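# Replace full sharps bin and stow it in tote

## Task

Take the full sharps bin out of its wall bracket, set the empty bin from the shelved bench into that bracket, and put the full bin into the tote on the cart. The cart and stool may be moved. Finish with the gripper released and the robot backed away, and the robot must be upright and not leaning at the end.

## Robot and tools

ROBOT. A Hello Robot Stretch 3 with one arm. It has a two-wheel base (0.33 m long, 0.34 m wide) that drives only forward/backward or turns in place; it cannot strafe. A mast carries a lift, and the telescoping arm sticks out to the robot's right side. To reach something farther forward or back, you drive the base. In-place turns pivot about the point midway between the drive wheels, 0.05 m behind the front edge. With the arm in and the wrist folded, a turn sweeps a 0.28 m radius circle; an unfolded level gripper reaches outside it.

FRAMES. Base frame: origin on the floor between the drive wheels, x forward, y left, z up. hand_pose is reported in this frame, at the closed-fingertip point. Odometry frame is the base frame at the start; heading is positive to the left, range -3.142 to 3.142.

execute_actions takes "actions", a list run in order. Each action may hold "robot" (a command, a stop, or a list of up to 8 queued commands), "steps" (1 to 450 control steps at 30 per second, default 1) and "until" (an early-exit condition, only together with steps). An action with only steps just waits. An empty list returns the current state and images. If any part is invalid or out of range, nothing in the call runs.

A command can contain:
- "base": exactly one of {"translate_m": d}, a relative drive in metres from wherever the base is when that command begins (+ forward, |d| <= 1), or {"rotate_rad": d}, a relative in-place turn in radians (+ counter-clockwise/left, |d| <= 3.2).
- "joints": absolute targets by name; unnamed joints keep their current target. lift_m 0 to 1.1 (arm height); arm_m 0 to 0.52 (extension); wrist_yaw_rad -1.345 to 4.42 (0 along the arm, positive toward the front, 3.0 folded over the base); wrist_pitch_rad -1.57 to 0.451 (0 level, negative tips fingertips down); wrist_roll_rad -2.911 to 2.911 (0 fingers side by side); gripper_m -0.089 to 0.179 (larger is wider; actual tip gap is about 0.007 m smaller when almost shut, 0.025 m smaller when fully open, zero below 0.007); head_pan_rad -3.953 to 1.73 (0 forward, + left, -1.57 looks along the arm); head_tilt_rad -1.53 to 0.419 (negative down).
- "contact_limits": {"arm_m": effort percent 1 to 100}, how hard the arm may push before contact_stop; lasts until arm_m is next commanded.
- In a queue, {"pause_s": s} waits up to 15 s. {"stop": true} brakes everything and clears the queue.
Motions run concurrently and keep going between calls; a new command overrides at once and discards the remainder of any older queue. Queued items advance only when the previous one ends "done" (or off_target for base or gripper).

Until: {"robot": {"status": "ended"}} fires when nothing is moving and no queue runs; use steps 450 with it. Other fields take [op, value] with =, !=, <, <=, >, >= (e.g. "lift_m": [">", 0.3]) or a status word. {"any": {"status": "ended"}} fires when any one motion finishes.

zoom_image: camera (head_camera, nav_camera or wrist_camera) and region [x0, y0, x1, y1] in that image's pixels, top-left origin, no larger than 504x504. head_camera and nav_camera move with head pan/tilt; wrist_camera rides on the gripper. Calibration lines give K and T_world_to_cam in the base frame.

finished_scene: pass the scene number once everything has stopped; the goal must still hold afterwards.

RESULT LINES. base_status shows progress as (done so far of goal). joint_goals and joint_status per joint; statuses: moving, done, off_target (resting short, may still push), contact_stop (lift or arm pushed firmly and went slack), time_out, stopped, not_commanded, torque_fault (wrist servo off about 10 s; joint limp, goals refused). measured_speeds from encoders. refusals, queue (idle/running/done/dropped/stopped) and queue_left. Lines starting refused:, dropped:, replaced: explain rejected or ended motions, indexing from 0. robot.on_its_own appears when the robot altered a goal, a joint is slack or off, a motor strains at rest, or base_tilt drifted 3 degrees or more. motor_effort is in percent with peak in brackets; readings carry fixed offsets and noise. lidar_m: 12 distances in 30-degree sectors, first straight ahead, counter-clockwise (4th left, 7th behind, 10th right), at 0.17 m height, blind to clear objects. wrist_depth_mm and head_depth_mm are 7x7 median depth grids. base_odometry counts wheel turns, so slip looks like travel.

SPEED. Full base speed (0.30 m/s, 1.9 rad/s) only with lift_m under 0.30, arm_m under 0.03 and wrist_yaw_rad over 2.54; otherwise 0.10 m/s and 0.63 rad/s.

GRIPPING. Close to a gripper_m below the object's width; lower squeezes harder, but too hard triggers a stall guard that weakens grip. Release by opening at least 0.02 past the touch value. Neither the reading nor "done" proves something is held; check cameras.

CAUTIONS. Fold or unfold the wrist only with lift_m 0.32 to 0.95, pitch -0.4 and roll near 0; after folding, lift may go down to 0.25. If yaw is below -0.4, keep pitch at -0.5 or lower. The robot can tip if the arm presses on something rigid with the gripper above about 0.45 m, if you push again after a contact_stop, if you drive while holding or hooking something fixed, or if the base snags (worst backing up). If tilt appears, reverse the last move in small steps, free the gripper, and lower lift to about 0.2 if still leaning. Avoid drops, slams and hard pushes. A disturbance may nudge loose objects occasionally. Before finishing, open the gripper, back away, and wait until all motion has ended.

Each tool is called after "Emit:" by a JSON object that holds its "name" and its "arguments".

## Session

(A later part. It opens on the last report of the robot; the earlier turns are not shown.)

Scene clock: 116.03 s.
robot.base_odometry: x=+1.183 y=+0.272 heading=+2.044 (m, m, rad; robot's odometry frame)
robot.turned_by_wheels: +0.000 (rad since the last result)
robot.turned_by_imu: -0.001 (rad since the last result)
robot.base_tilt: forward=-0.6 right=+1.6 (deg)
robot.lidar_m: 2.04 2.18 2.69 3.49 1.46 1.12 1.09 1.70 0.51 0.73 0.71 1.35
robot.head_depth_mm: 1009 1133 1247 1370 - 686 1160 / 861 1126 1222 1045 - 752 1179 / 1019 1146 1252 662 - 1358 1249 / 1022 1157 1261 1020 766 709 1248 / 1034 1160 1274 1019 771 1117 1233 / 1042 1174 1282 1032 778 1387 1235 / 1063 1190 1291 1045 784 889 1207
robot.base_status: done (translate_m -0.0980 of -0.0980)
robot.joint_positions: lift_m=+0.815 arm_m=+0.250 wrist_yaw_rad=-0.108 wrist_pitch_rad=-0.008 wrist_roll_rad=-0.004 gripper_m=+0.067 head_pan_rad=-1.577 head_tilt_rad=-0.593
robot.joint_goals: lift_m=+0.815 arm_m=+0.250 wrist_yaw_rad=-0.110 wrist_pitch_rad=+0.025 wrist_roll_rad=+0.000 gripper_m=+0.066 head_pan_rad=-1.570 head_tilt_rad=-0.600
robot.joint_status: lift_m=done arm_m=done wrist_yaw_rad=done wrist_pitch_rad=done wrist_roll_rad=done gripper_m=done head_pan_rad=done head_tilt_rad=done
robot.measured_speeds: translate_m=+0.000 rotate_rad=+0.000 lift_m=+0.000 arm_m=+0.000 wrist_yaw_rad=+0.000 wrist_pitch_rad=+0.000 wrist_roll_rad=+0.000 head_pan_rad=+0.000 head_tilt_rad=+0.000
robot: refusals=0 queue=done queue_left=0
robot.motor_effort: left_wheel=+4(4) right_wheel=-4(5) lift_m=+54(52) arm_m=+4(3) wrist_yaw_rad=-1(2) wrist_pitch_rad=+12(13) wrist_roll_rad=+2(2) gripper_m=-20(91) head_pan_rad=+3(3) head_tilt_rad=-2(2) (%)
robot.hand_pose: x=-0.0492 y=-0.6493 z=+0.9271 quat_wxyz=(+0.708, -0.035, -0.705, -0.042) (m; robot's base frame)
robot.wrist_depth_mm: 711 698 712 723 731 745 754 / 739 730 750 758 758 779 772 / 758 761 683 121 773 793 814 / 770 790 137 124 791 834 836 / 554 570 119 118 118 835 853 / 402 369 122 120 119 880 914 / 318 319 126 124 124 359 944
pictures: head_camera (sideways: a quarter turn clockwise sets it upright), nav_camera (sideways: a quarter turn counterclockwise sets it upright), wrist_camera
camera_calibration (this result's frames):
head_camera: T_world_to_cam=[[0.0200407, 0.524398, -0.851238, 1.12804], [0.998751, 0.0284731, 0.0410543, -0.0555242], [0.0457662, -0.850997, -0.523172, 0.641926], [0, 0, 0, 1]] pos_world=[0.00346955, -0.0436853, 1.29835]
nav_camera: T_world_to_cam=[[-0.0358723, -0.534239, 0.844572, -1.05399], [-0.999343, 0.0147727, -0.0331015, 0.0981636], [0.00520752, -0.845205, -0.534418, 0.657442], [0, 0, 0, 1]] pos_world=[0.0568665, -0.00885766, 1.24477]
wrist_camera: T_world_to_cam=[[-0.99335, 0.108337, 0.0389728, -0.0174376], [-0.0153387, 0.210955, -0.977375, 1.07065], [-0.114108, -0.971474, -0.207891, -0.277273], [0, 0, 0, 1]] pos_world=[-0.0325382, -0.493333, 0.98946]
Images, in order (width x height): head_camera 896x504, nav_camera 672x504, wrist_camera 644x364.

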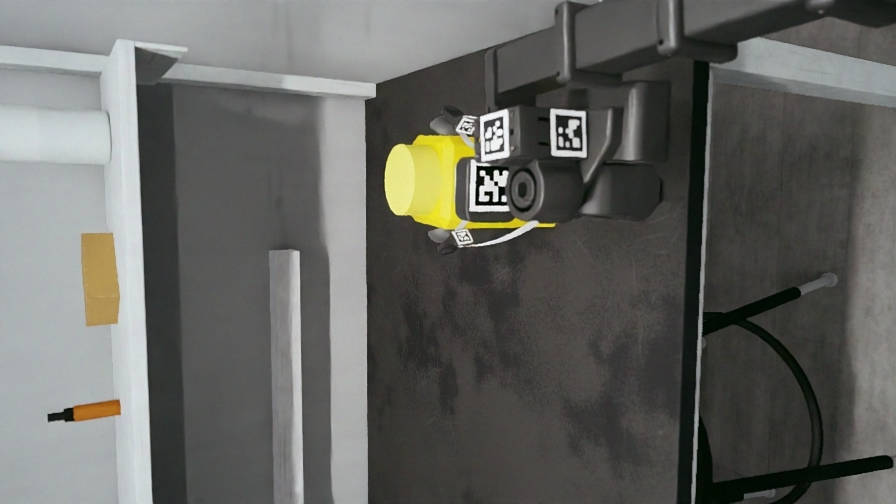

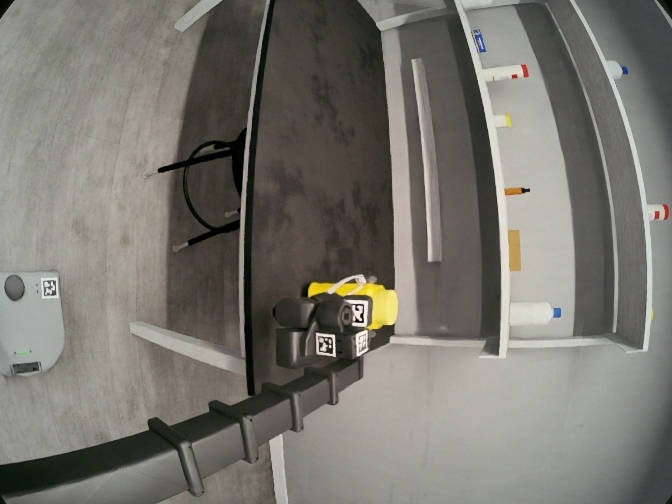

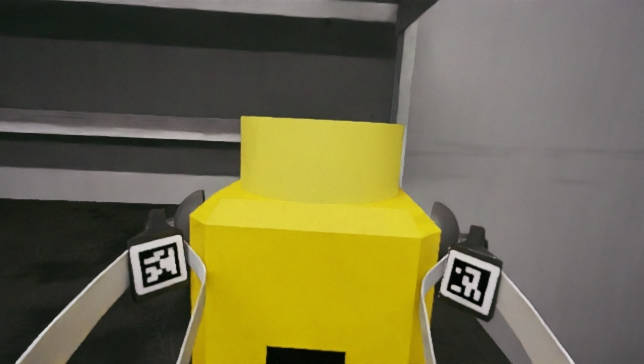

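Emit:
{"name": "execute_actions", "arguments": {"actions": [{"robot":{"joints":{"arm_m":0.0,"head_pan_rad":-0.3,"head_tilt_rad":-1.2}},"steps":20},{"robot":{"base":{"rotate_rad":1.316},"joints":{"wrist_yaw_rad":2.6}},"steps":150,"until":{"robot":{"arm_m":["<",0.04]}}},{"robot":{"joints":{"lift_m":0.6}},"steps":150,"until":{"robot":{"wrist_yaw_rad":[">",2.57],"base_status":["!=","moving"]}}},{"robot":{"base":{"translate_m":1.0}},"steps":3}]}}

Scene clock: 121.80 s.
robot.base_odometry: x=+1.183 y=+0.272 heading=-2.924 (m, m, rad; robot's odometry frame)
robot.turned_by_wheels: +1.316 (rad since the last result)
robot.turned_by_imu: +1.337 (rad since the last result)
robot.base_tilt: forward=+0.5 right=+0.7 (deg)
robot.lidar_m: 3.51 3.08 1.22 1.09 1.09 1.42 0.51 0.74 0.71 1.35 2.07 2.49
robot.head_depth_mm: 1863 1659 1491 1360 1253 1173 1067 / 1877 1676 1516 1370 1256 1195 - / 1890 1695 1519 1379 1267 1198 - / 1891 1692 1517 1390 1268 1173 - / 1901 1688 1533 1389 1291 448 1096 / 1928 1718 1536 1407 1288 437 1105 / 1946 1743 1550 1416 1295 1196 1107
robot.base_status: moving (translate_m +0.0009 of +1.0000)
robot.joint_positions: lift_m=+0.650 arm_m=+0.000 wrist_yaw_rad=+2.598 wrist_pitch_rad=-0.009 wrist_roll_rad=-0.004 gripper_m=+0.067 head_pan_rad=-0.307 head_tilt_rad=-1.186
robot.joint_goals: lift_m=+0.600 arm_m=+0.000 wrist_yaw_rad=+2.600 wrist_pitch_rad=+0.025 wrist_roll_rad=+0.000 gripper_m=+0.066 head_pan_rad=-0.300 head_tilt_rad=-1.200
robot.joint_status: lift_m=moving arm_m=moving wrist_yaw_rad=moving wrist_pitch_rad=done wrist_roll_rad=done gripper_m=done head_pan_rad=done head_tilt_rad=done
robot.measured_speeds: translate_m=+0.014 rotate_rad=+0.000 lift_m=-0.110 arm_m=+0.000 wrist_yaw_rad=+0.000 wrist_pitch_rad=+0.000 wrist_roll_rad=+0.000 head_pan_rad=+0.000 head_tilt_rad=+0.000
robot: refusals=0 queue=running queue_left=0
robot.motor_effort: left_wheel=+4(5) right_wheel=+9(11) lift_m=+30(49) arm_m=-6(5) wrist_yaw_rad=+5(9) wrist_pitch_rad=+12(12) wrist_roll_rad=+1(2) gripper_m=-19(20) head_pan_rad=+2(36) head_tilt_rad=-5(27) (%)
robot.hand_pose: x=+0.1112 y=+0.0738 z=+0.7627 quat_wxyz=(+0.194, +0.680, -0.186, +0.682) (m; robot's base frame)
robot.wrist_depth_mm: - - - - - - - / 878 - - - - - - / 889 - - 121 - - - / 899 - 137 123 - - - / 938 - 119 118 118 - - / 967 - 122 120 119 - - / 973 - 126 124 124 - -
pictures: head_camera (sideways: a quarter turn clockwise sets it upright), nav_camera (sideways: a quarter turn counterclockwise sets it upright), wrist_camera
camera_calibration (this result's frames):
head_camera: T_world_to_cam=[[-0.862714, 0.291094, -0.413509, 0.563053], [0.296221, 0.953631, 0.0533043, -0.0671496], [0.409851, -0.0765037, -0.908938, 1.14136], [0, 0, 0, 1]] pos_world=[0.037856, -0.0125469, 1.27384]
nav_camera: T_world_to_cam=[[0.862261, -0.307496, 0.402432, -0.483353], [-0.326449, -0.944945, -0.0225689, 0.0803246], [0.387217, -0.111913, -0.915171, 1.15024], [0, 0, 0, 1]] pos_world=[-0.00239158, 0.056, 1.24899]
wrist_camera: T_world_to_cam=[[0.854901, -0.517326, 0.038969, -0.0893855], [-0.0754012, -0.198218, -0.977253, 0.796658], [0.513283, 0.832517, -0.208464, 0.206774], [0, 0, 0, 1]] pos_world=[0.0303512, -0.0604725, 0.825125]
Images, in order (width x height): head_camera 896x504, nav_camera 672x504, wrist_camera 644x364.

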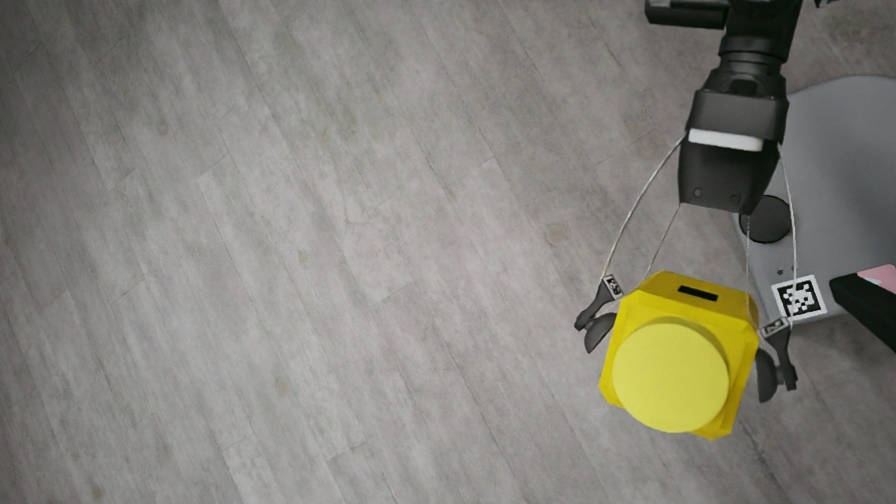

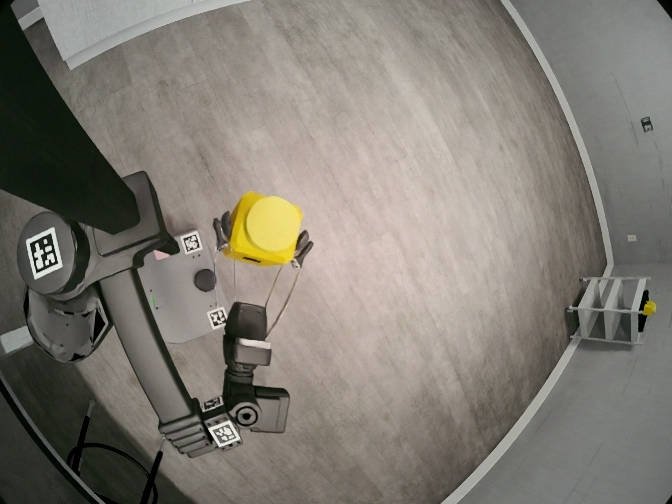

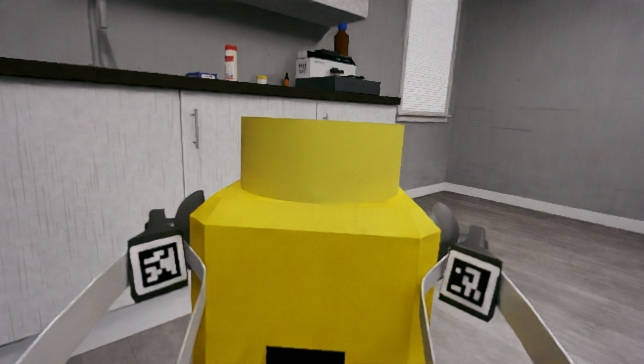

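Emit:
{"name": "execute_actions", "arguments": {"actions": [{"robot":{"joints":{"lift_m":0.29,"head_pan_rad":0.2,"head_tilt_rad":-0.3}},"steps":250,"until":{"robot":{"translate_m":[">",0.7]}}},{"robot":{"base":{"translate_m":1.0}},"steps":250,"until":{"robot":{"translate_m":[">",0.7]}}},{"robot":{"base":{"translate_m":0.8}},"steps":250,"until":{"robot":{"translate_m":[">",0.3]}}}]}}

Scene clock: 130.70 s.
robot.base_odometry: x=-0.486 y=-0.098 heading=-2.924 (m, m, rad; robot's odometry frame)
robot.turned_by_wheels: +0.000 (rad since the last result)
robot.turned_by_imu: -0.001 (rad since the last result)
robot.base_tilt: forward=-0.9 right=+1.1 (deg)
robot.lidar_m: 1.82 1.83 2.21 1.42 1.42 1.71 2.21 2.37 1.94 1.74 1.39 1.58
robot.head_depth_mm: 1558 1640 1711 1811 1901 1964 1528 / 1564 1639 1724 1803 1921 1975 1542 / 1564 1629 1725 1814 1921 1985 1548 / 1567 1644 1728 1815 1931 1992 1551 / 1577 1648 1744 1832 1940 2008 1551 / 1581 1652 1750 1830 1935 2017 1563 / 1577 1662 1739 1836 1951 2031 1579
robot.base_status: moving (translate_m +0.3033 of +0.8000)
robot.joint_positions: lift_m=+0.290 arm_m=+0.000 wrist_yaw_rad=+2.598 wrist_pitch_rad=-0.010 wrist_roll_rad=-0.004 gripper_m=+0.067 head_pan_rad=+0.193 head_tilt_rad=-0.310
robot.joint_goals: lift_m=+0.290 arm_m=+0.000 wrist_yaw_rad=+2.600 wrist_pitch_rad=+0.025 wrist_roll_rad=+0.000 gripper_m=+0.066 head_pan_rad=+0.200 head_tilt_rad=-0.300
robot.joint_status: lift_m=done arm_m=done wrist_yaw_rad=done wrist_pitch_rad=done wrist_roll_rad=done gripper_m=done head_pan_rad=done head_tilt_rad=done
robot.measured_speeds: translate_m=+0.293 rotate_rad=+0.000 lift_m=+0.000 arm_m=+0.000 wrist_yaw_rad=+0.000 wrist_pitch_rad=+0.000 wrist_roll_rad=+0.000 head_pan_rad=+0.000 head_tilt_rad=+0.000
robot: refusals=0 queue=running queue_left=0
robot.motor_effort: left_wheel=+1(6) right_wheel=+6(13) lift_m=+30(32) arm_m=-3(3) wrist_yaw_rad=+3(4) wrist_pitch_rad=+13(13) wrist_roll_rad=+2(2) gripper_m=-19(19) head_pan_rad=+3(27) head_tilt_rad=+4(32) (%)
robot.hand_pose: x=+0.1111 y=+0.0739 z=+0.4023 quat_wxyz=(+0.194, +0.681, -0.186, +0.682) (m; robot's base frame)
robot.wrist_depth_mm: - - - - - - - / - - - - - - - / - - - 121 - - - / - - 136 123 - - - / - - 119 118 118 - - / 826 765 122 120 119 - 983 / 659 652 126 124 124 712 725
pictures: head_camera (sideways: a quarter turn clockwise sets it upright), nav_camera (sideways: a quarter turn counterclockwise sets it upright), wrist_camera
camera_calibration (this result's frames):
head_camera: T_world_to_cam=[[-0.263484, -0.0342967, -0.964054, 1.27699], [-0.235339, 0.971458, 0.0297598, -0.0333053], [0.935517, 0.23472, -0.264035, 0.299277], [0, 0, 0, 1]] pos_world=[0.0486484, 0.00590475, 1.31109]
nav_camera: T_world_to_cam=[[0.277703, 0.0210055, 0.960437, -1.20708], [0.192576, -0.980685, -0.0342333, 0.0923789], [0.941167, 0.194464, -0.276384, 0.315952], [0, 0, 0, 1]] pos_world=[0.0200554, 0.0545088, 1.24981]
wrist_camera: T_world_to_cam=[[0.855191, -0.516847, 0.0389691, -0.0752818], [-0.0762129, -0.199759, -0.976877, 0.444475], [0.51268, 0.832446, -0.210222, 0.132465], [0, 0, 0, 1]] pos_world=[0.0303431, -0.0603911, 0.464978]
Images, in order (width x height): head_camera 896x504, nav_camera 672x504, wrist_camera 644x364.

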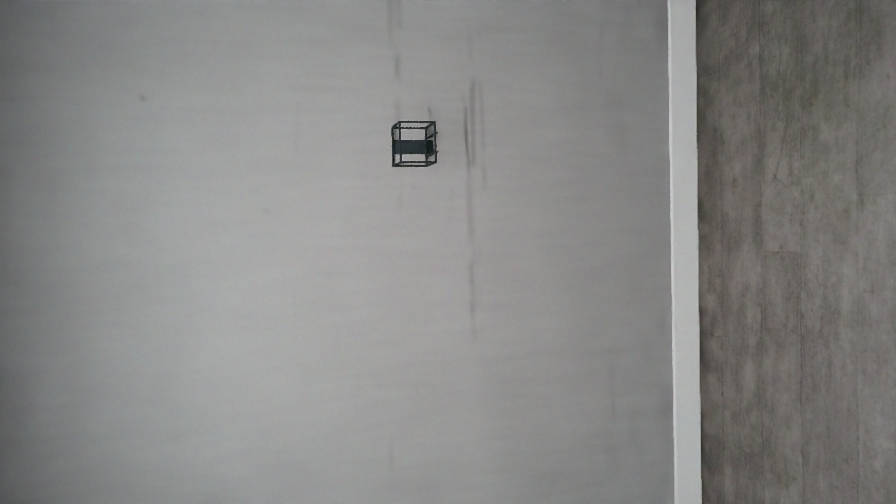

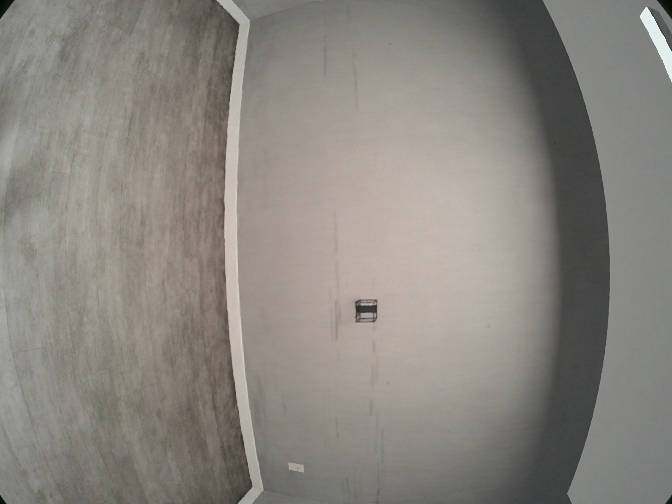

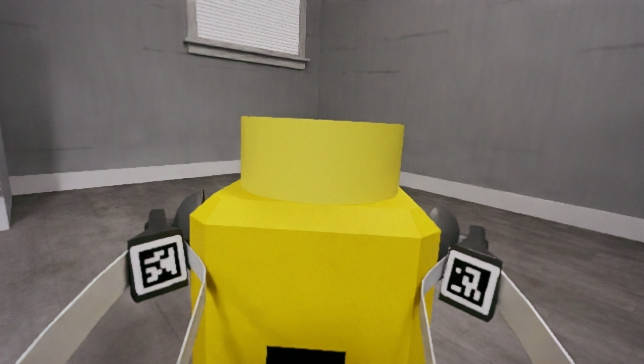

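Emit:
{"name": "execute_actions", "arguments": {"actions": [{"steps":100,"until":{"robot":{"base_status":["!=","moving"]}}},{"robot":{"base":{"translate_m":0.649},"joints":{"head_pan_rad":-1.57,"head_tilt_rad":-0.7}},"steps":250,"until":{"robot":{"base_status":["!=","moving"]}}},{"robot":{"base":{"rotate_rad":1.755},"joints":{"lift_m":1.05}},"steps":250,"until":{"robot":{"lift_m":[">",0.4]}}},{"robot":{"joints":{"wrist_yaw_rad":0.0}},"steps":250,"until":{"robot":{"base_status":["!=","moving"]}}}]}}

Scene clock: 141.03 s.
robot.base_odometry: x=-1.605 y=-0.346 heading=-1.169 (m, m, rad; robot's odometry frame)
robot.turned_by_wheels: +1.755 (rad since the last result)
robot.turned_by_imu: +1.781 (rad since the last result)
robot.base_tilt: forward=-0.6 right=+1.5 (deg)
robot.lidar_m: 2.25 2.02 2.31 3.35 2.17 1.14 1.11 1.01 0.73 0.70 0.73 0.99
robot.head_depth_mm: 565 631 710 821 961 1173 1169 / 567 632 714 821 967 1191 1184 / 567 633 710 825 900 560 - / 567 634 710 824 948 1081 1192 / 569 634 720 828 975 1188 1185 / 570 633 719 828 976 1186 1202 / 570 637 721 831 981 1191 1208
robot.base_status: done (rotate_rad +1.7548 of +1.7550)
robot.joint_positions: lift_m=+0.671 arm_m=+0.000 wrist_yaw_rad=+0.003 wrist_pitch_rad=-0.011 wrist_roll_rad=-0.004 gripper_m=+0.067 head_pan_rad=-1.563 head_tilt_rad=-0.692
robot.joint_goals: lift_m=+1.050 arm_m=+0.000 wrist_yaw_rad=+0.000 wrist_pitch_rad=+0.025 wrist_roll_rad=+0.000 gripper_m=+0.066 head_pan_rad=-1.570 head_tilt_rad=-0.700
robot.joint_status: lift_m=moving arm_m=done wrist_yaw_rad=moving wrist_pitch_rad=done wrist_roll_rad=done gripper_m=done head_pan_rad=done head_tilt_rad=done
robot.measured_speeds: translate_m=+0.000 rotate_rad=+0.000 lift_m=+0.110 arm_m=+0.000 wrist_yaw_rad=+0.000 wrist_pitch_rad=+0.000 wrist_roll_rad=+0.000 head_pan_rad=+0.000 head_tilt_rad=+0.000
robot: refusals=0 queue=running queue_left=0
robot.motor_effort: left_wheel=-1(8) right_wheel=+5(13) lift_m=+57(57) arm_m=-3(3) wrist_yaw_rad=-3(5) wrist_pitch_rad=+13(13) wrist_roll_rad=+2(2) gripper_m=-19(20) head_pan_rad=-3(36) head_tilt_rad=-3(21) (%)
robot.hand_pose: x=-0.0207 y=-0.4012 z=+0.7828 quat_wxyz=(+0.709, +0.005, -0.705, -0.003) (m; robot's base frame)
robot.wrist_depth_mm: 429 426 425 422 427 424 427 / 438 442 437 436 443 434 436 / 454 452 451 121 450 452 448 / 469 472 136 123 471 472 470 / 491 488 119 118 119 481 483 / 508 511 122 120 119 494 501 / 529 531 126 124 124 520 519
pictures: head_camera (sideways: a quarter turn clockwise sets it upright), nav_camera (sideways: a quarter turn counterclockwise sets it upright), wrist_camera
camera_calibration (this result's frames):
head_camera: T_world_to_cam=[[0.0122315, 0.605878, -0.795463, 1.05537], [0.9983, 0.0379405, 0.0442485, -0.0596745], [0.0569895, -0.794652, -0.604384, 0.747515], [0, 0, 0, 1]] pos_world=[0.00406377, -0.0431503, 1.29394]
nav_camera: T_world_to_cam=[[-0.0279323, -0.615231, 0.787852, -0.980087], [-0.999476, 0.00430013, -0.0320772, 0.0968267], [0.016347, -0.788335, -0.615029, 0.762247], [0, 0, 0, 1]] pos_world=[0.0569395, -0.00248986, 1.24407]
wrist_camera: T_world_to_cam=[[-0.999236, -0.00286396, 0.0389703, -0.055141], [-0.0386993, 0.210573, -0.976812, 0.876616], [-0.00540854, -0.977574, -0.210523, -0.061171], [0, 0, 0, 1]] pos_world=[-0.0215053, -0.244549, 0.84556]
Images, in order (width x height): head_camera 896x504, nav_camera 672x504, wrist_camera 644x364.

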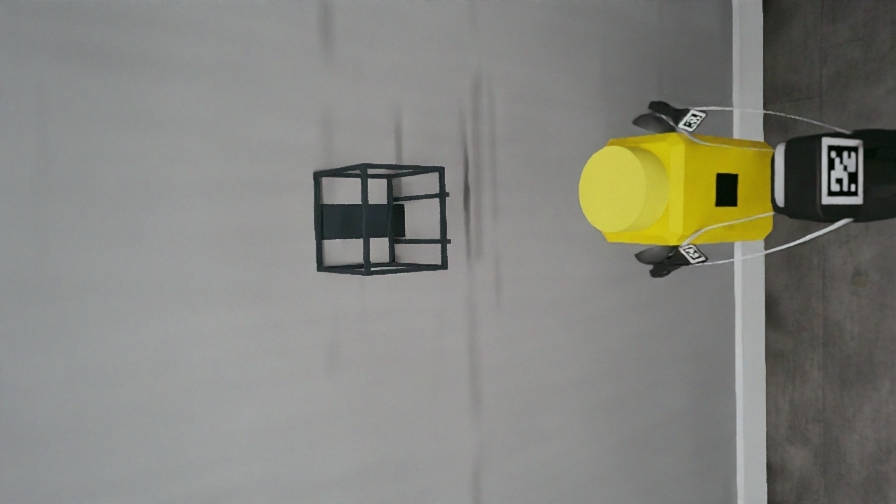

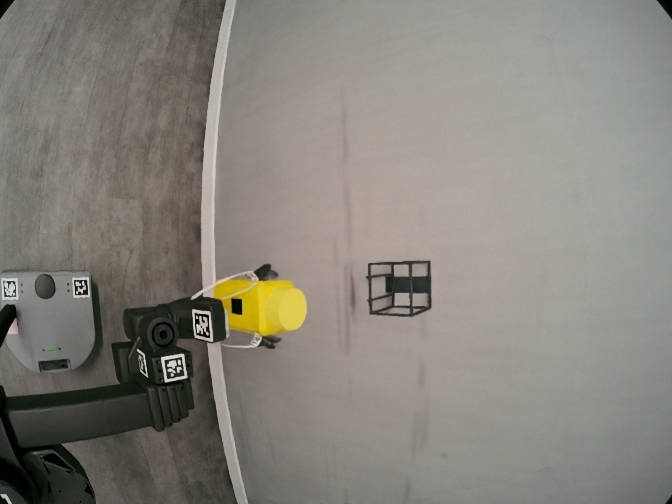

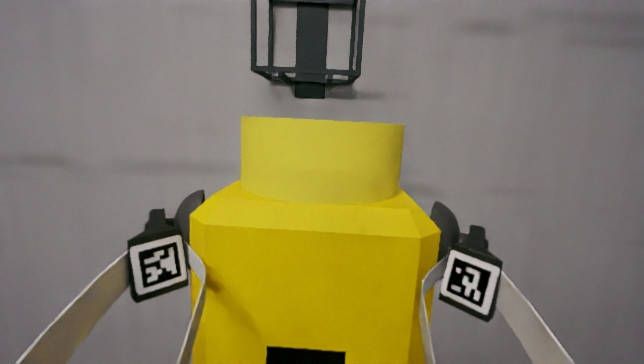

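Emit:
{"name": "execute_actions", "arguments": {"actions": [{"robot":{"base":{"translate_m":0.012},"joints":{"arm_m":0.11}},"steps":200,"until":{"robot":{"lift_m":[">",1.04]}}},{"robot":{"joints":{"arm_m":0.2}},"steps":200,"until":{"robot":{"status":"ended"}}}]}}

Emit:
{"name": "zoom_image", "arguments": {"camera": "head_camera", "region": [260, 120, 500, 300]}}

Scene clock: 146.20 s.
robot.base_odometry: x=-1.600 y=-0.357 heading=-1.169 (m, m, rad; robot's odometry frame)
robot.turned_by_wheels: +0.000 (rad since the last result)
robot.turned_by_imu: -0.001 (rad since the last result)
robot.base_tilt: forward=-0.6 right=+1.6 (deg)
robot.lidar_m: 2.24 2.01 2.29 3.36 2.19 1.16 1.12 1.01 0.73 0.70 0.73 0.99
robot.head_depth_mm: - - 733 819 964 1169 1170 / - - 734 820 965 1172 1178 / 550 - 749 825 972 1178 1181 / 559 517 711 825 969 1174 1185 / 569 634 718 828 971 1183 1197 / 568 635 717 828 972 1188 1197 / 571 637 721 828 979 1187 1210
robot.base_status: done (translate_m +0.0120 of +0.0120)
robot.joint_positions: lift_m=+1.050 arm_m=+0.200 wrist_yaw_rad=+0.002 wrist_pitch_rad=-0.011 wrist_roll_rad=-0.004 gripper_m=+0.067 head_pan_rad=-1.563 head_tilt_rad=-0.692
robot.joint_goals: lift_m=+1.050 arm_m=+0.200 wrist_yaw_rad=+0.000 wrist_pitch_rad=+0.025 wrist_roll_rad=+0.000 gripper_m=+0.066 head_pan_rad=-1.570 head_tilt_rad=-0.700
robot.joint_status: lift_m=done arm_m=done wrist_yaw_rad=done wrist_pitch_rad=done wrist_roll_rad=done gripper_m=done head_pan_rad=done head_tilt_rad=done
robot.measured_speeds: translate_m=+0.000 rotate_rad=+0.000 lift_m=+0.000 arm_m=+0.000 wrist_yaw_rad=+0.000 wrist_pitch_rad=+0.000 wrist_roll_rad=+0.000 head_pan_rad=+0.000 head_tilt_rad=+0.000
robot: refusals=0 queue=done queue_left=0
robot.motor_effort: left_wheel=-1(3) right_wheel=+4(9) lift_m=+53(53) arm_m=+3(4) wrist_yaw_rad=-2(2) wrist_pitch_rad=+13(13) wrist_roll_rad=+1(2) gripper_m=-20(20) head_pan_rad=-3(2) head_tilt_rad=-2(2) (%)
robot.hand_pose: x=-0.0210 y=-0.6007 z=+1.1614 quat_wxyz=(+0.709, +0.005, -0.705, -0.003) (m; robot's base frame)
robot.wrist_depth_mm: 240 236 237 237 236 236 237 / 247 245 246 244 246 247 244 / 254 254 250 121 249 252 252 / 263 264 136 123 259 262 263 / 271 273 119 118 118 270 272 / 282 287 122 120 119 279 281 / 292 296 126 124 124 295 289
pictures: head_camera (sideways: a quarter turn clockwise sets it upright), nav_camera (sideways: a quarter turn counterclockwise sets it upright), wrist_camera
camera_calibration (this result's frames):
head_camera: T_world_to_cam=[[0.0122463, 0.605878, -0.795463, 1.05537], [0.998301, 0.0379162, 0.0442485, -0.0596746], [0.0569702, -0.794653, -0.604384, 0.747515], [0, 0, 0, 1]] pos_world=[0.00406272, -0.0431503, 1.29394]
nav_camera: T_world_to_cam=[[-0.0279472, -0.61523, 0.787852, -0.980087], [-0.999476, 0.00432443, -0.0320772, 0.0968267], [0.0163278, -0.788336, -0.615029, 0.762247], [0, 0, 0, 1]] pos_world=[0.0569394, -0.0024911, 1.24407]
wrist_camera: T_world_to_cam=[[-0.999239, -0.00165953, 0.0389704, -0.0700532], [-0.0384455, 0.21062, -0.976812, 1.28851], [-0.00658689, -0.977567, -0.210523, -0.176503], [0, 0, 0, 1]] pos_world=[-0.0216251, -0.444045, 1.2242]
Images, in order (width x height): head_camera 896x504, nav_camera 672x504, wrist_camera 644x364.

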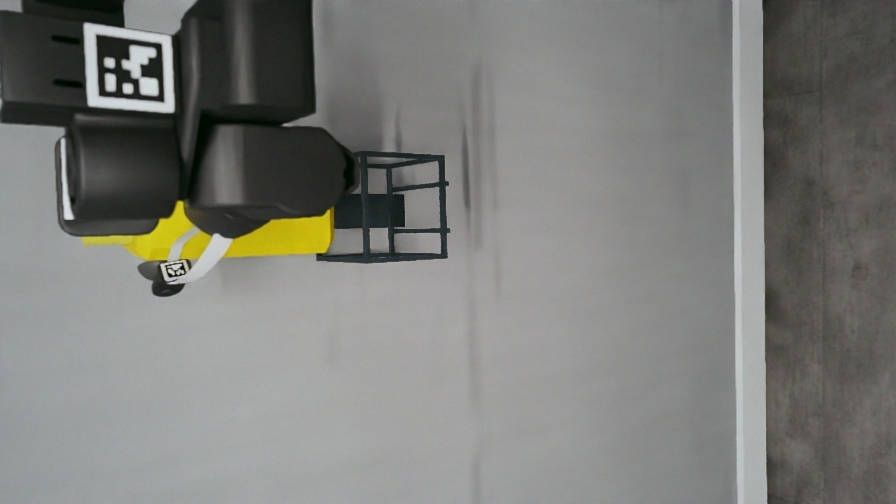

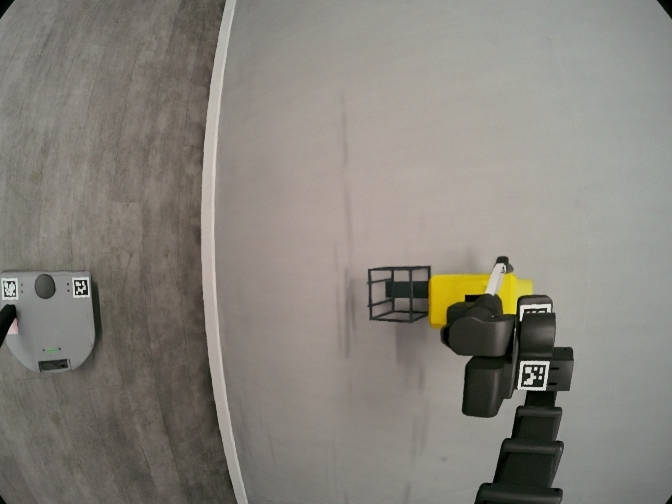

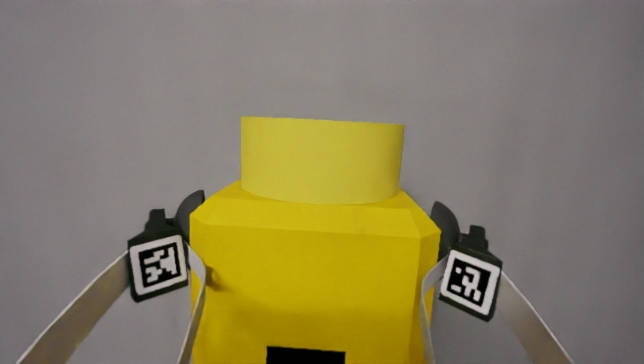

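Region (260, 120, 500, 300) of head_camera's 896x504 image, scaled by 2.100, with more detail than that image has; it fills the top 378 rows of this view, and the rest is white.

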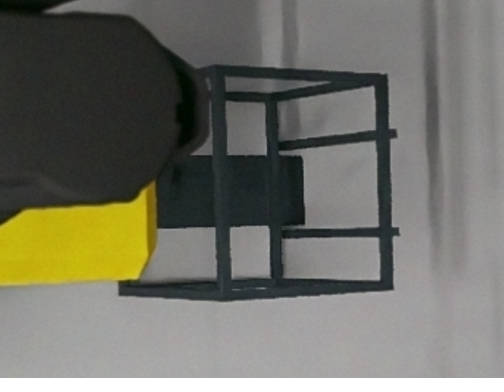

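Emit:
{"name": "execute_actions", "arguments": {"actions": [{"robot":{"joints":{"arm_m":0.238}},"steps":200,"until":{"robot":{"status":"ended"}}},{"robot":{"joints":{"lift_m":1.01}},"steps":200,"until":{"robot":{"status":"ended"}}}]}}

Emit:
{"name": "zoom_image", "arguments": {"camera": "head_camera", "region": [260, 120, 500, 300]}}

Scene clock: 149.87 s.
robot.base_odometry: x=-1.600 y=-0.357 heading=-1.169 (m, m, rad; robot's odometry frame)
robot.turned_by_wheels: +0.000 (rad since the last result)
robot.turned_by_imu: -0.001 (rad since the last result)
robot.base_tilt: forward=-0.6 right=+1.5 (deg)
robot.lidar_m: 2.24 2.01 2.28 3.34 2.19 1.15 1.12 1.01 0.73 0.70 0.73 0.99
robot.head_depth_mm: 558 - 739 817 969 1171 1176 / 558 - 741 820 969 1177 1174 / 566 - - 821 970 1180 1181 / 567 593 709 824 968 1182 1191 / 568 634 719 827 976 1186 1190 / 570 634 719 828 972 1186 1204 / 569 638 717 828 977 1196 1204
robot.base_status: done (translate_m +0.0120 of +0.0120)
robot.joint_positions: lift_m=+1.010 arm_m=+0.238 wrist_yaw_rad=+0.002 wrist_pitch_rad=-0.011 wrist_roll_rad=-0.004 gripper_m=+0.067 head_pan_rad=-1.563 head_tilt_rad=-0.692
robot.joint_goals: lift_m=+1.010 arm_m=+0.238 wrist_yaw_rad=+0.000 wrist_pitch_rad=+0.025 wrist_roll_rad=+0.000 gripper_m=+0.066 head_pan_rad=-1.570 head_tilt_rad=-0.700
robot.joint_status: lift_m=done arm_m=done wrist_yaw_rad=done wrist_pitch_rad=done wrist_roll_rad=done gripper_m=done head_pan_rad=done head_tilt_rad=done
robot.measured_speeds: translate_m=+0.000 rotate_rad=+0.000 lift_m=+0.000 arm_m=+0.000 wrist_yaw_rad=+0.000 wrist_pitch_rad=+0.000 wrist_roll_rad=+0.000 head_pan_rad=+0.000 head_tilt_rad=+0.000
robot: refusals=0 queue=done queue_left=0
robot.motor_effort: left_wheel=-1(1) right_wheel=+4(4) lift_m=+29(54) arm_m=+3(2) wrist_yaw_rad=-2(2) wrist_pitch_rad=+13(13) wrist_roll_rad=+2(2) gripper_m=-19(19) head_pan_rad=-3(2) head_tilt_rad=-3(2) (%)
robot.hand_pose: x=-0.0210 y=-0.6387 z=+1.1222 quat_wxyz=(+0.709, +0.005, -0.705, -0.003) (m; robot's base frame)
robot.wrist_depth_mm: 203 202 201 201 202 202 202 / 210 209 210 208 208 208 207 / 216 216 212 121 213 214 215 / 224 224 137 123 220 222 222 / 233 232 119 118 118 229 230 / 241 243 122 120 119 237 239 / 251 251 126 124 124 249 247
pictures: head_camera (sideways: a quarter turn clockwise sets it upright), nav_camera (sideways: a quarter turn counterclockwise sets it upright), wrist_camera
camera_calibration (this result's frames):
head_camera: T_world_to_cam=[[0.0122463, 0.605878, -0.795463, 1.05537], [0.998301, 0.0379161, 0.0442485, -0.0596746], [0.0569701, -0.794653, -0.604384, 0.747515], [0, 0, 0, 1]] pos_world=[0.00406271, -0.0431503, 1.29394]
nav_camera: T_world_to_cam=[[-0.0279473, -0.61523, 0.787852, -0.980087], [-0.999476, 0.00432455, -0.0320772, 0.0968267], [0.0163277, -0.788336, -0.615028, 0.762247], [0, 0, 0, 1]] pos_world=[0.0569394, -0.00249111, 1.24407]
wrist_camera: T_world_to_cam=[[-0.999239, -0.00165837, 0.0389705, -0.0685858], [-0.0384454, 0.21062, -0.976812, 1.25816], [-0.00658803, -0.977567, -0.210523, -0.221919], [0, 0, 0, 1]] pos_world=[-0.0216252, -0.482048, 1.18494]
Images, in order (width x height): head_camera 896x504, nav_camera 672x504, wrist_camera 644x364.

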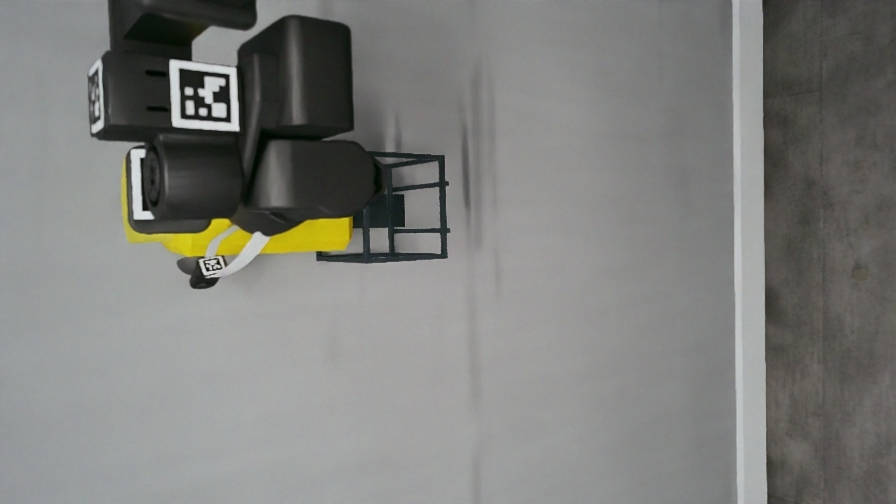

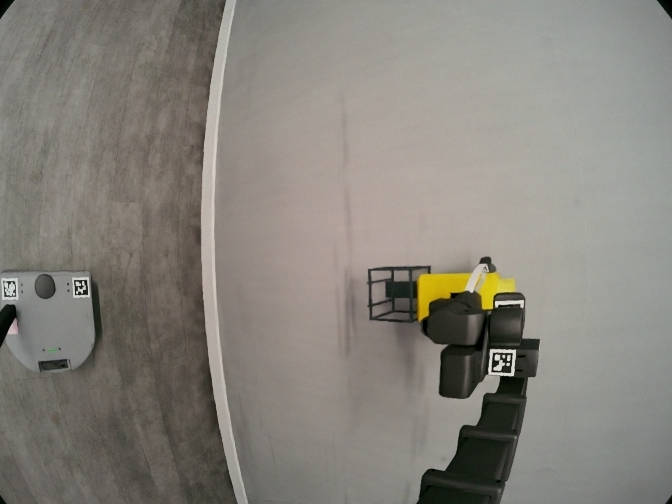

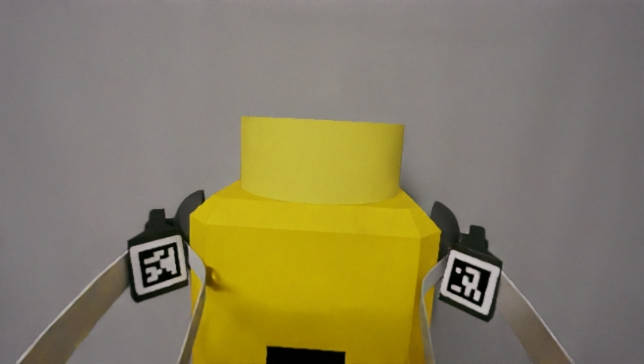

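Region (260, 120, 500, 300) of head_camera's 896x504 image, scaled by 2.100, with more detail than that image has; it fills the top 378 rows of this view, and the rest is white.

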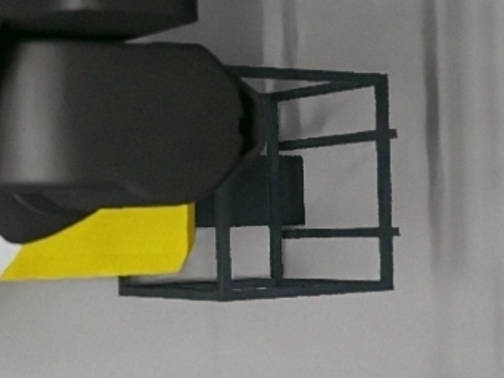

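Emit:
{"name": "execute_actions", "arguments": {"actions": [{"robot":{"base":{"translate_m":0.003},"joints":{"arm_m":0.241}},"steps":200,"until":{"robot":{"status":"ended"}}},{"robot":{"joints":{"lift_m":0.975}},"steps":200,"until":{"robot":{"status":"ended"}}}]}}

Emit:
{"name": "zoom_image", "arguments": {"camera": "head_camera", "region": [260, 120, 500, 300]}}

Scene clock: 152.57 s.
robot.base_odometry: x=-1.599 y=-0.359 heading=-1.169 (m, m, rad; robot's odometry frame)
robot.turned_by_wheels: +0.000 (rad since the last result)
robot.turned_by_imu: +0.000 (rad since the last result)
robot.base_tilt: forward=-0.6 right=+1.5 (deg)
robot.lidar_m: 2.23 2.01 2.28 3.35 2.19 1.16 1.12 1.01 0.73 0.70 0.73 0.99
robot.head_depth_mm: 564 611 712 821 962 1167 1175 / 566 608 - 837 963 1178 1178 / 565 602 - 842 968 1177 1179 / 568 607 658 823 969 1182 1192 / 569 633 717 825 972 1182 1198 / 568 635 718 828 976 1186 1197 / 570 636 718 828 980 1190 1208
robot.base_status: done (translate_m +0.0030 of +0.0030)
robot.joint_positions: lift_m=+0.975 arm_m=+0.241 wrist_yaw_rad=+0.010 wrist_pitch_rad=-0.004 wrist_roll_rad=+0.002 gripper_m=+0.067 head_pan_rad=-1.563 head_tilt_rad=-0.692
robot.joint_goals: lift_m=+0.975 arm_m=+0.241 wrist_yaw_rad=+0.000 wrist_pitch_rad=+0.025 wrist_roll_rad=+0.000 gripper_m=+0.066 head_pan_rad=-1.570 head_tilt_rad=-0.700
robot.joint_status: lift_m=done arm_m=done wrist_yaw_rad=done wrist_pitch_rad=done wrist_roll_rad=done gripper_m=done head_pan_rad=done head_tilt_rad=done
robot.measured_speeds: translate_m=+0.000 rotate_rad=+0.000 lift_m=+0.000 arm_m=+0.000 wrist_yaw_rad=+0.000 wrist_pitch_rad=+0.000 wrist_roll_rad=+0.000 head_pan_rad=+0.000 head_tilt_rad=+0.000
robot: refusals=0 queue=done queue_left=0
robot.motor_effort: left_wheel=+0(1) right_wheel=-2(11) lift_m=+29(30) arm_m=+3(3) wrist_yaw_rad=-12(14) wrist_pitch_rad=+11(13) wrist_roll_rad=-1(2) gripper_m=-21(21) head_pan_rad=-2(2) head_tilt_rad=-3(3) (%)
robot.hand_pose: x=-0.0188 y=-0.6419 z=+1.0890 quat_wxyz=(+0.707, +0.005, -0.708, +0.002) (m; robot's base frame)
robot.wrist_depth_mm: 201 201 200 199 199 199 197 / 208 208 207 206 204 205 204 / 216 215 209 120 211 211 211 / 222 220 135 122 217 217 217 / 231 229 119 118 119 226 224 / 239 240 122 120 120 233 233 / - 247 126 125 125 241 241
pictures: head_camera (sideways: a quarter turn clockwise sets it upright), nav_camera (sideways: a quarter turn counterclockwise sets it upright), wrist_camera
camera_calibration (this result's frames):
head_camera: T_world_to_cam=[[0.0122462, 0.605878, -0.795463, 1.05537], [0.998301, 0.0379164, 0.0442485, -0.0596746], [0.0569703, -0.794653, -0.604384, 0.747515], [0, 0, 0, 1]] pos_world=[0.00406272, -0.0431503, 1.29394]
nav_camera: T_world_to_cam=[[-0.0279472, -0.61523, 0.787852, -0.980087], [-0.999476, 0.00432432, -0.0320772, 0.0968267], [0.0163279, -0.788336, -0.615029, 0.762247], [0, 0, 0, 1]] pos_world=[0.0569394, -0.00249109, 1.24407]
wrist_camera: T_world_to_cam=[[-0.999405, -0.0101269, 0.0329579, -0.0639435], [-0.0343299, 0.203556, -0.978461, 1.22383], [0.00319996, -0.979011, -0.203782, -0.240085], [0, 0, 0, 1]] pos_world=[-0.0211235, -0.48481, 1.15065]
Images, in order (width x height): head_camera 896x504, nav_camera 672x504, wrist_camera 644x364.

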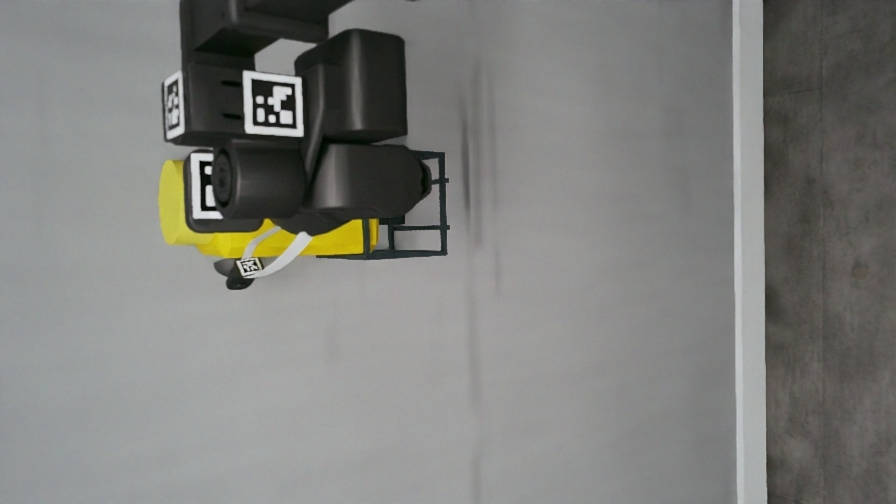

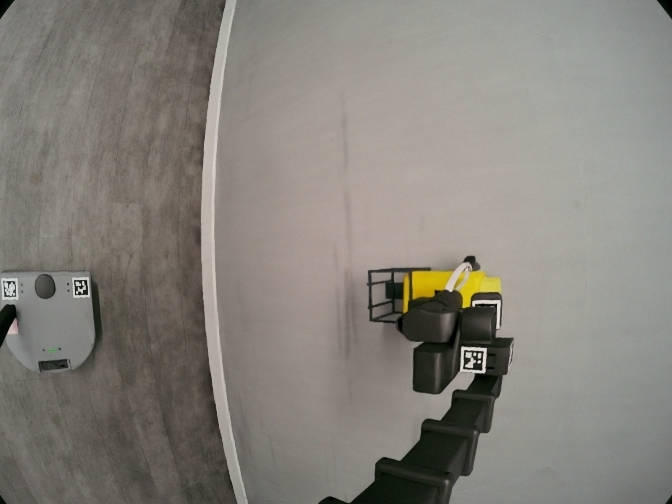

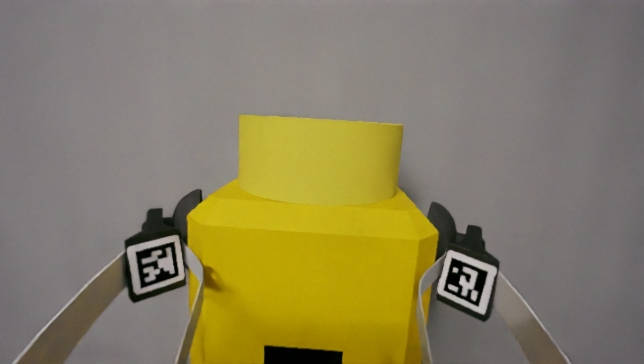

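Region (260, 120, 500, 300) of head_camera's 896x504 image, scaled by 2.100, with more detail than that image has; it fills the top 378 rows of this view, and the rest is white.

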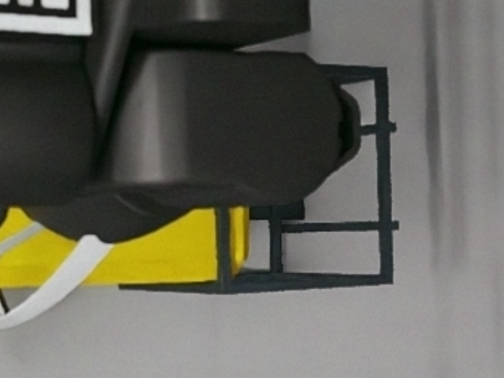

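Emit:
{"name": "execute_actions", "arguments": {"actions": [{"robot":{"base":{"translate_m":0.004}},"steps":200,"until":{"robot":{"status":"ended"}}},{"robot":{"joints":{"lift_m":0.915}},"steps":200,"until":{"robot":{"status":"ended"}}}]}}

Scene clock: 154.80 s.
robot.base_odometry: x=-1.597 y=-0.363 heading=-1.169 (m, m, rad; robot's odometry frame)
robot.turned_by_wheels: +0.000 (rad since the last result)
robot.turned_by_imu: -0.001 (rad since the last result)
robot.base_tilt: forward=-0.6 right=+1.6 (deg)
robot.lidar_m: 2.23 2.01 2.28 3.35 2.20 1.16 1.13 1.01 0.73 0.70 0.73 0.99
robot.head_depth_mm: 565 630 685 857 963 1171 1173 / 566 632 - - 961 1179 1183 / 568 623 - - 968 1179 1180 / 567 626 678 826 970 1177 1186 / 568 633 716 826 975 1180 1196 / 571 634 720 826 975 1199 1200 / 570 635 720 831 976 1193 1207
robot.base_status: done (translate_m +0.0040 of +0.0040)
robot.joint_positions: lift_m=+0.915 arm_m=+0.241 wrist_yaw_rad=+0.005 wrist_pitch_rad=-0.007 wrist_roll_rad=+0.002 gripper_m=+0.067 head_pan_rad=-1.563 head_tilt_rad=-0.692
robot.joint_goals: lift_m=+0.915 arm_m=+0.241 wrist_yaw_rad=+0.000 wrist_pitch_rad=+0.025 wrist_roll_rad=+0.000 gripper_m=+0.066 head_pan_rad=-1.570 head_tilt_rad=-0.700
robot.joint_status: lift_m=done arm_m=done wrist_yaw_rad=done wrist_pitch_rad=done wrist_roll_rad=done gripper_m=done head_pan_rad=done head_tilt_rad=done
robot.measured_speeds: translate_m=+0.000 rotate_rad=+0.000 lift_m=+0.000 arm_m=+0.000 wrist_yaw_rad=+0.000 wrist_pitch_rad=+0.000 wrist_roll_rad=+0.000 head_pan_rad=+0.000 head_tilt_rad=+0.000
robot: refusals=0 queue=done queue_left=0
robot.motor_effort: left_wheel=-1(2) right_wheel=+3(5) lift_m=+30(29) arm_m=+3(3) wrist_yaw_rad=-5(12) wrist_pitch_rad=+12(12) wrist_roll_rad=-1(1) gripper_m=-20(21) head_pan_rad=-3(2) head_tilt_rad=-3(3) (%)
robot.hand_pose: x=-0.0202 y=-0.6418 z=+1.0283 quat_wxyz=(+0.707, +0.004, -0.708, -0.001) (m; robot's base frame)
robot.wrist_depth_mm: 200 200 200 200 199 198 199 / 206 207 206 206 204 205 206 / 215 213 212 120 209 211 212 / 222 221 137 122 218 219 219 / 230 227 119 118 119 228 227 / 237 241 122 120 120 234 235 / - 248 126 125 125 246 244
pictures: head_camera (sideways: a quarter turn clockwise sets it upright), nav_camera (sideways: a quarter turn counterclockwise sets it upright), wrist_camera
camera_calibration (this result's frames):
head_camera: T_world_to_cam=[[0.0122464, 0.605878, -0.795463, 1.05537], [0.998301, 0.037916, 0.0442485, -0.0596746], [0.05697, -0.794654, -0.604384, 0.747515], [0, 0, 0, 1]] pos_world=[0.00406271, -0.0431503, 1.29394]
nav_camera: T_world_to_cam=[[-0.0279474, -0.61523, 0.787852, -0.980087], [-0.999476, 0.00432467, -0.0320772, 0.0968267], [0.0163276, -0.788336, -0.615028, 0.762247], [0, 0, 0, 1]] pos_world=[0.0569394, -0.00249112, 1.24407]
wrist_camera: T_world_to_cam=[[-0.999446, -0.00442628, 0.0329759, -0.0597861], [-0.0331791, 0.206442, -0.977896, 1.16564], [-0.00247918, -0.978449, -0.206475, -0.249382], [0, 0, 0, 1]] pos_world=[-0.0216962, -0.48491, 1.09036]
Images, in order (width x height): head_camera 896x504, nav_camera 672x504, wrist_camera 644x364.

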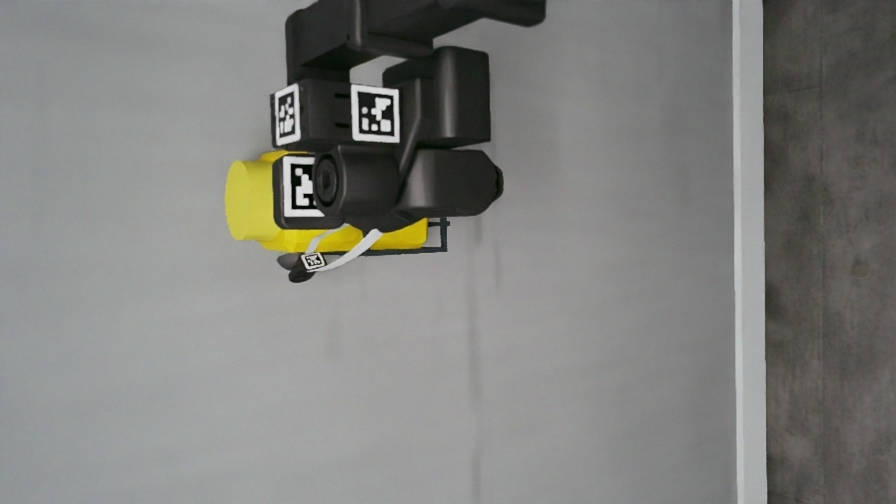

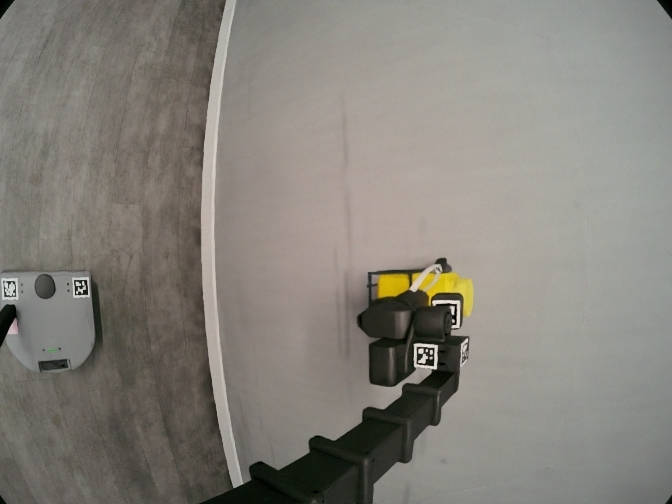

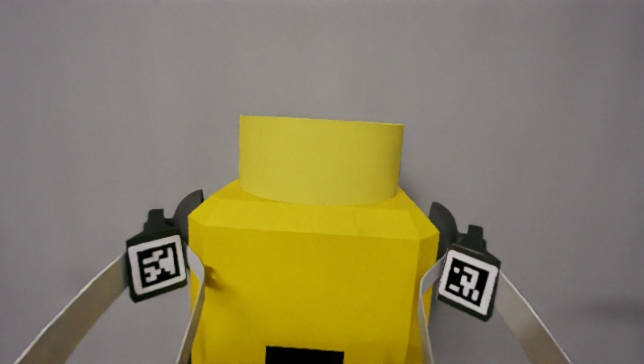

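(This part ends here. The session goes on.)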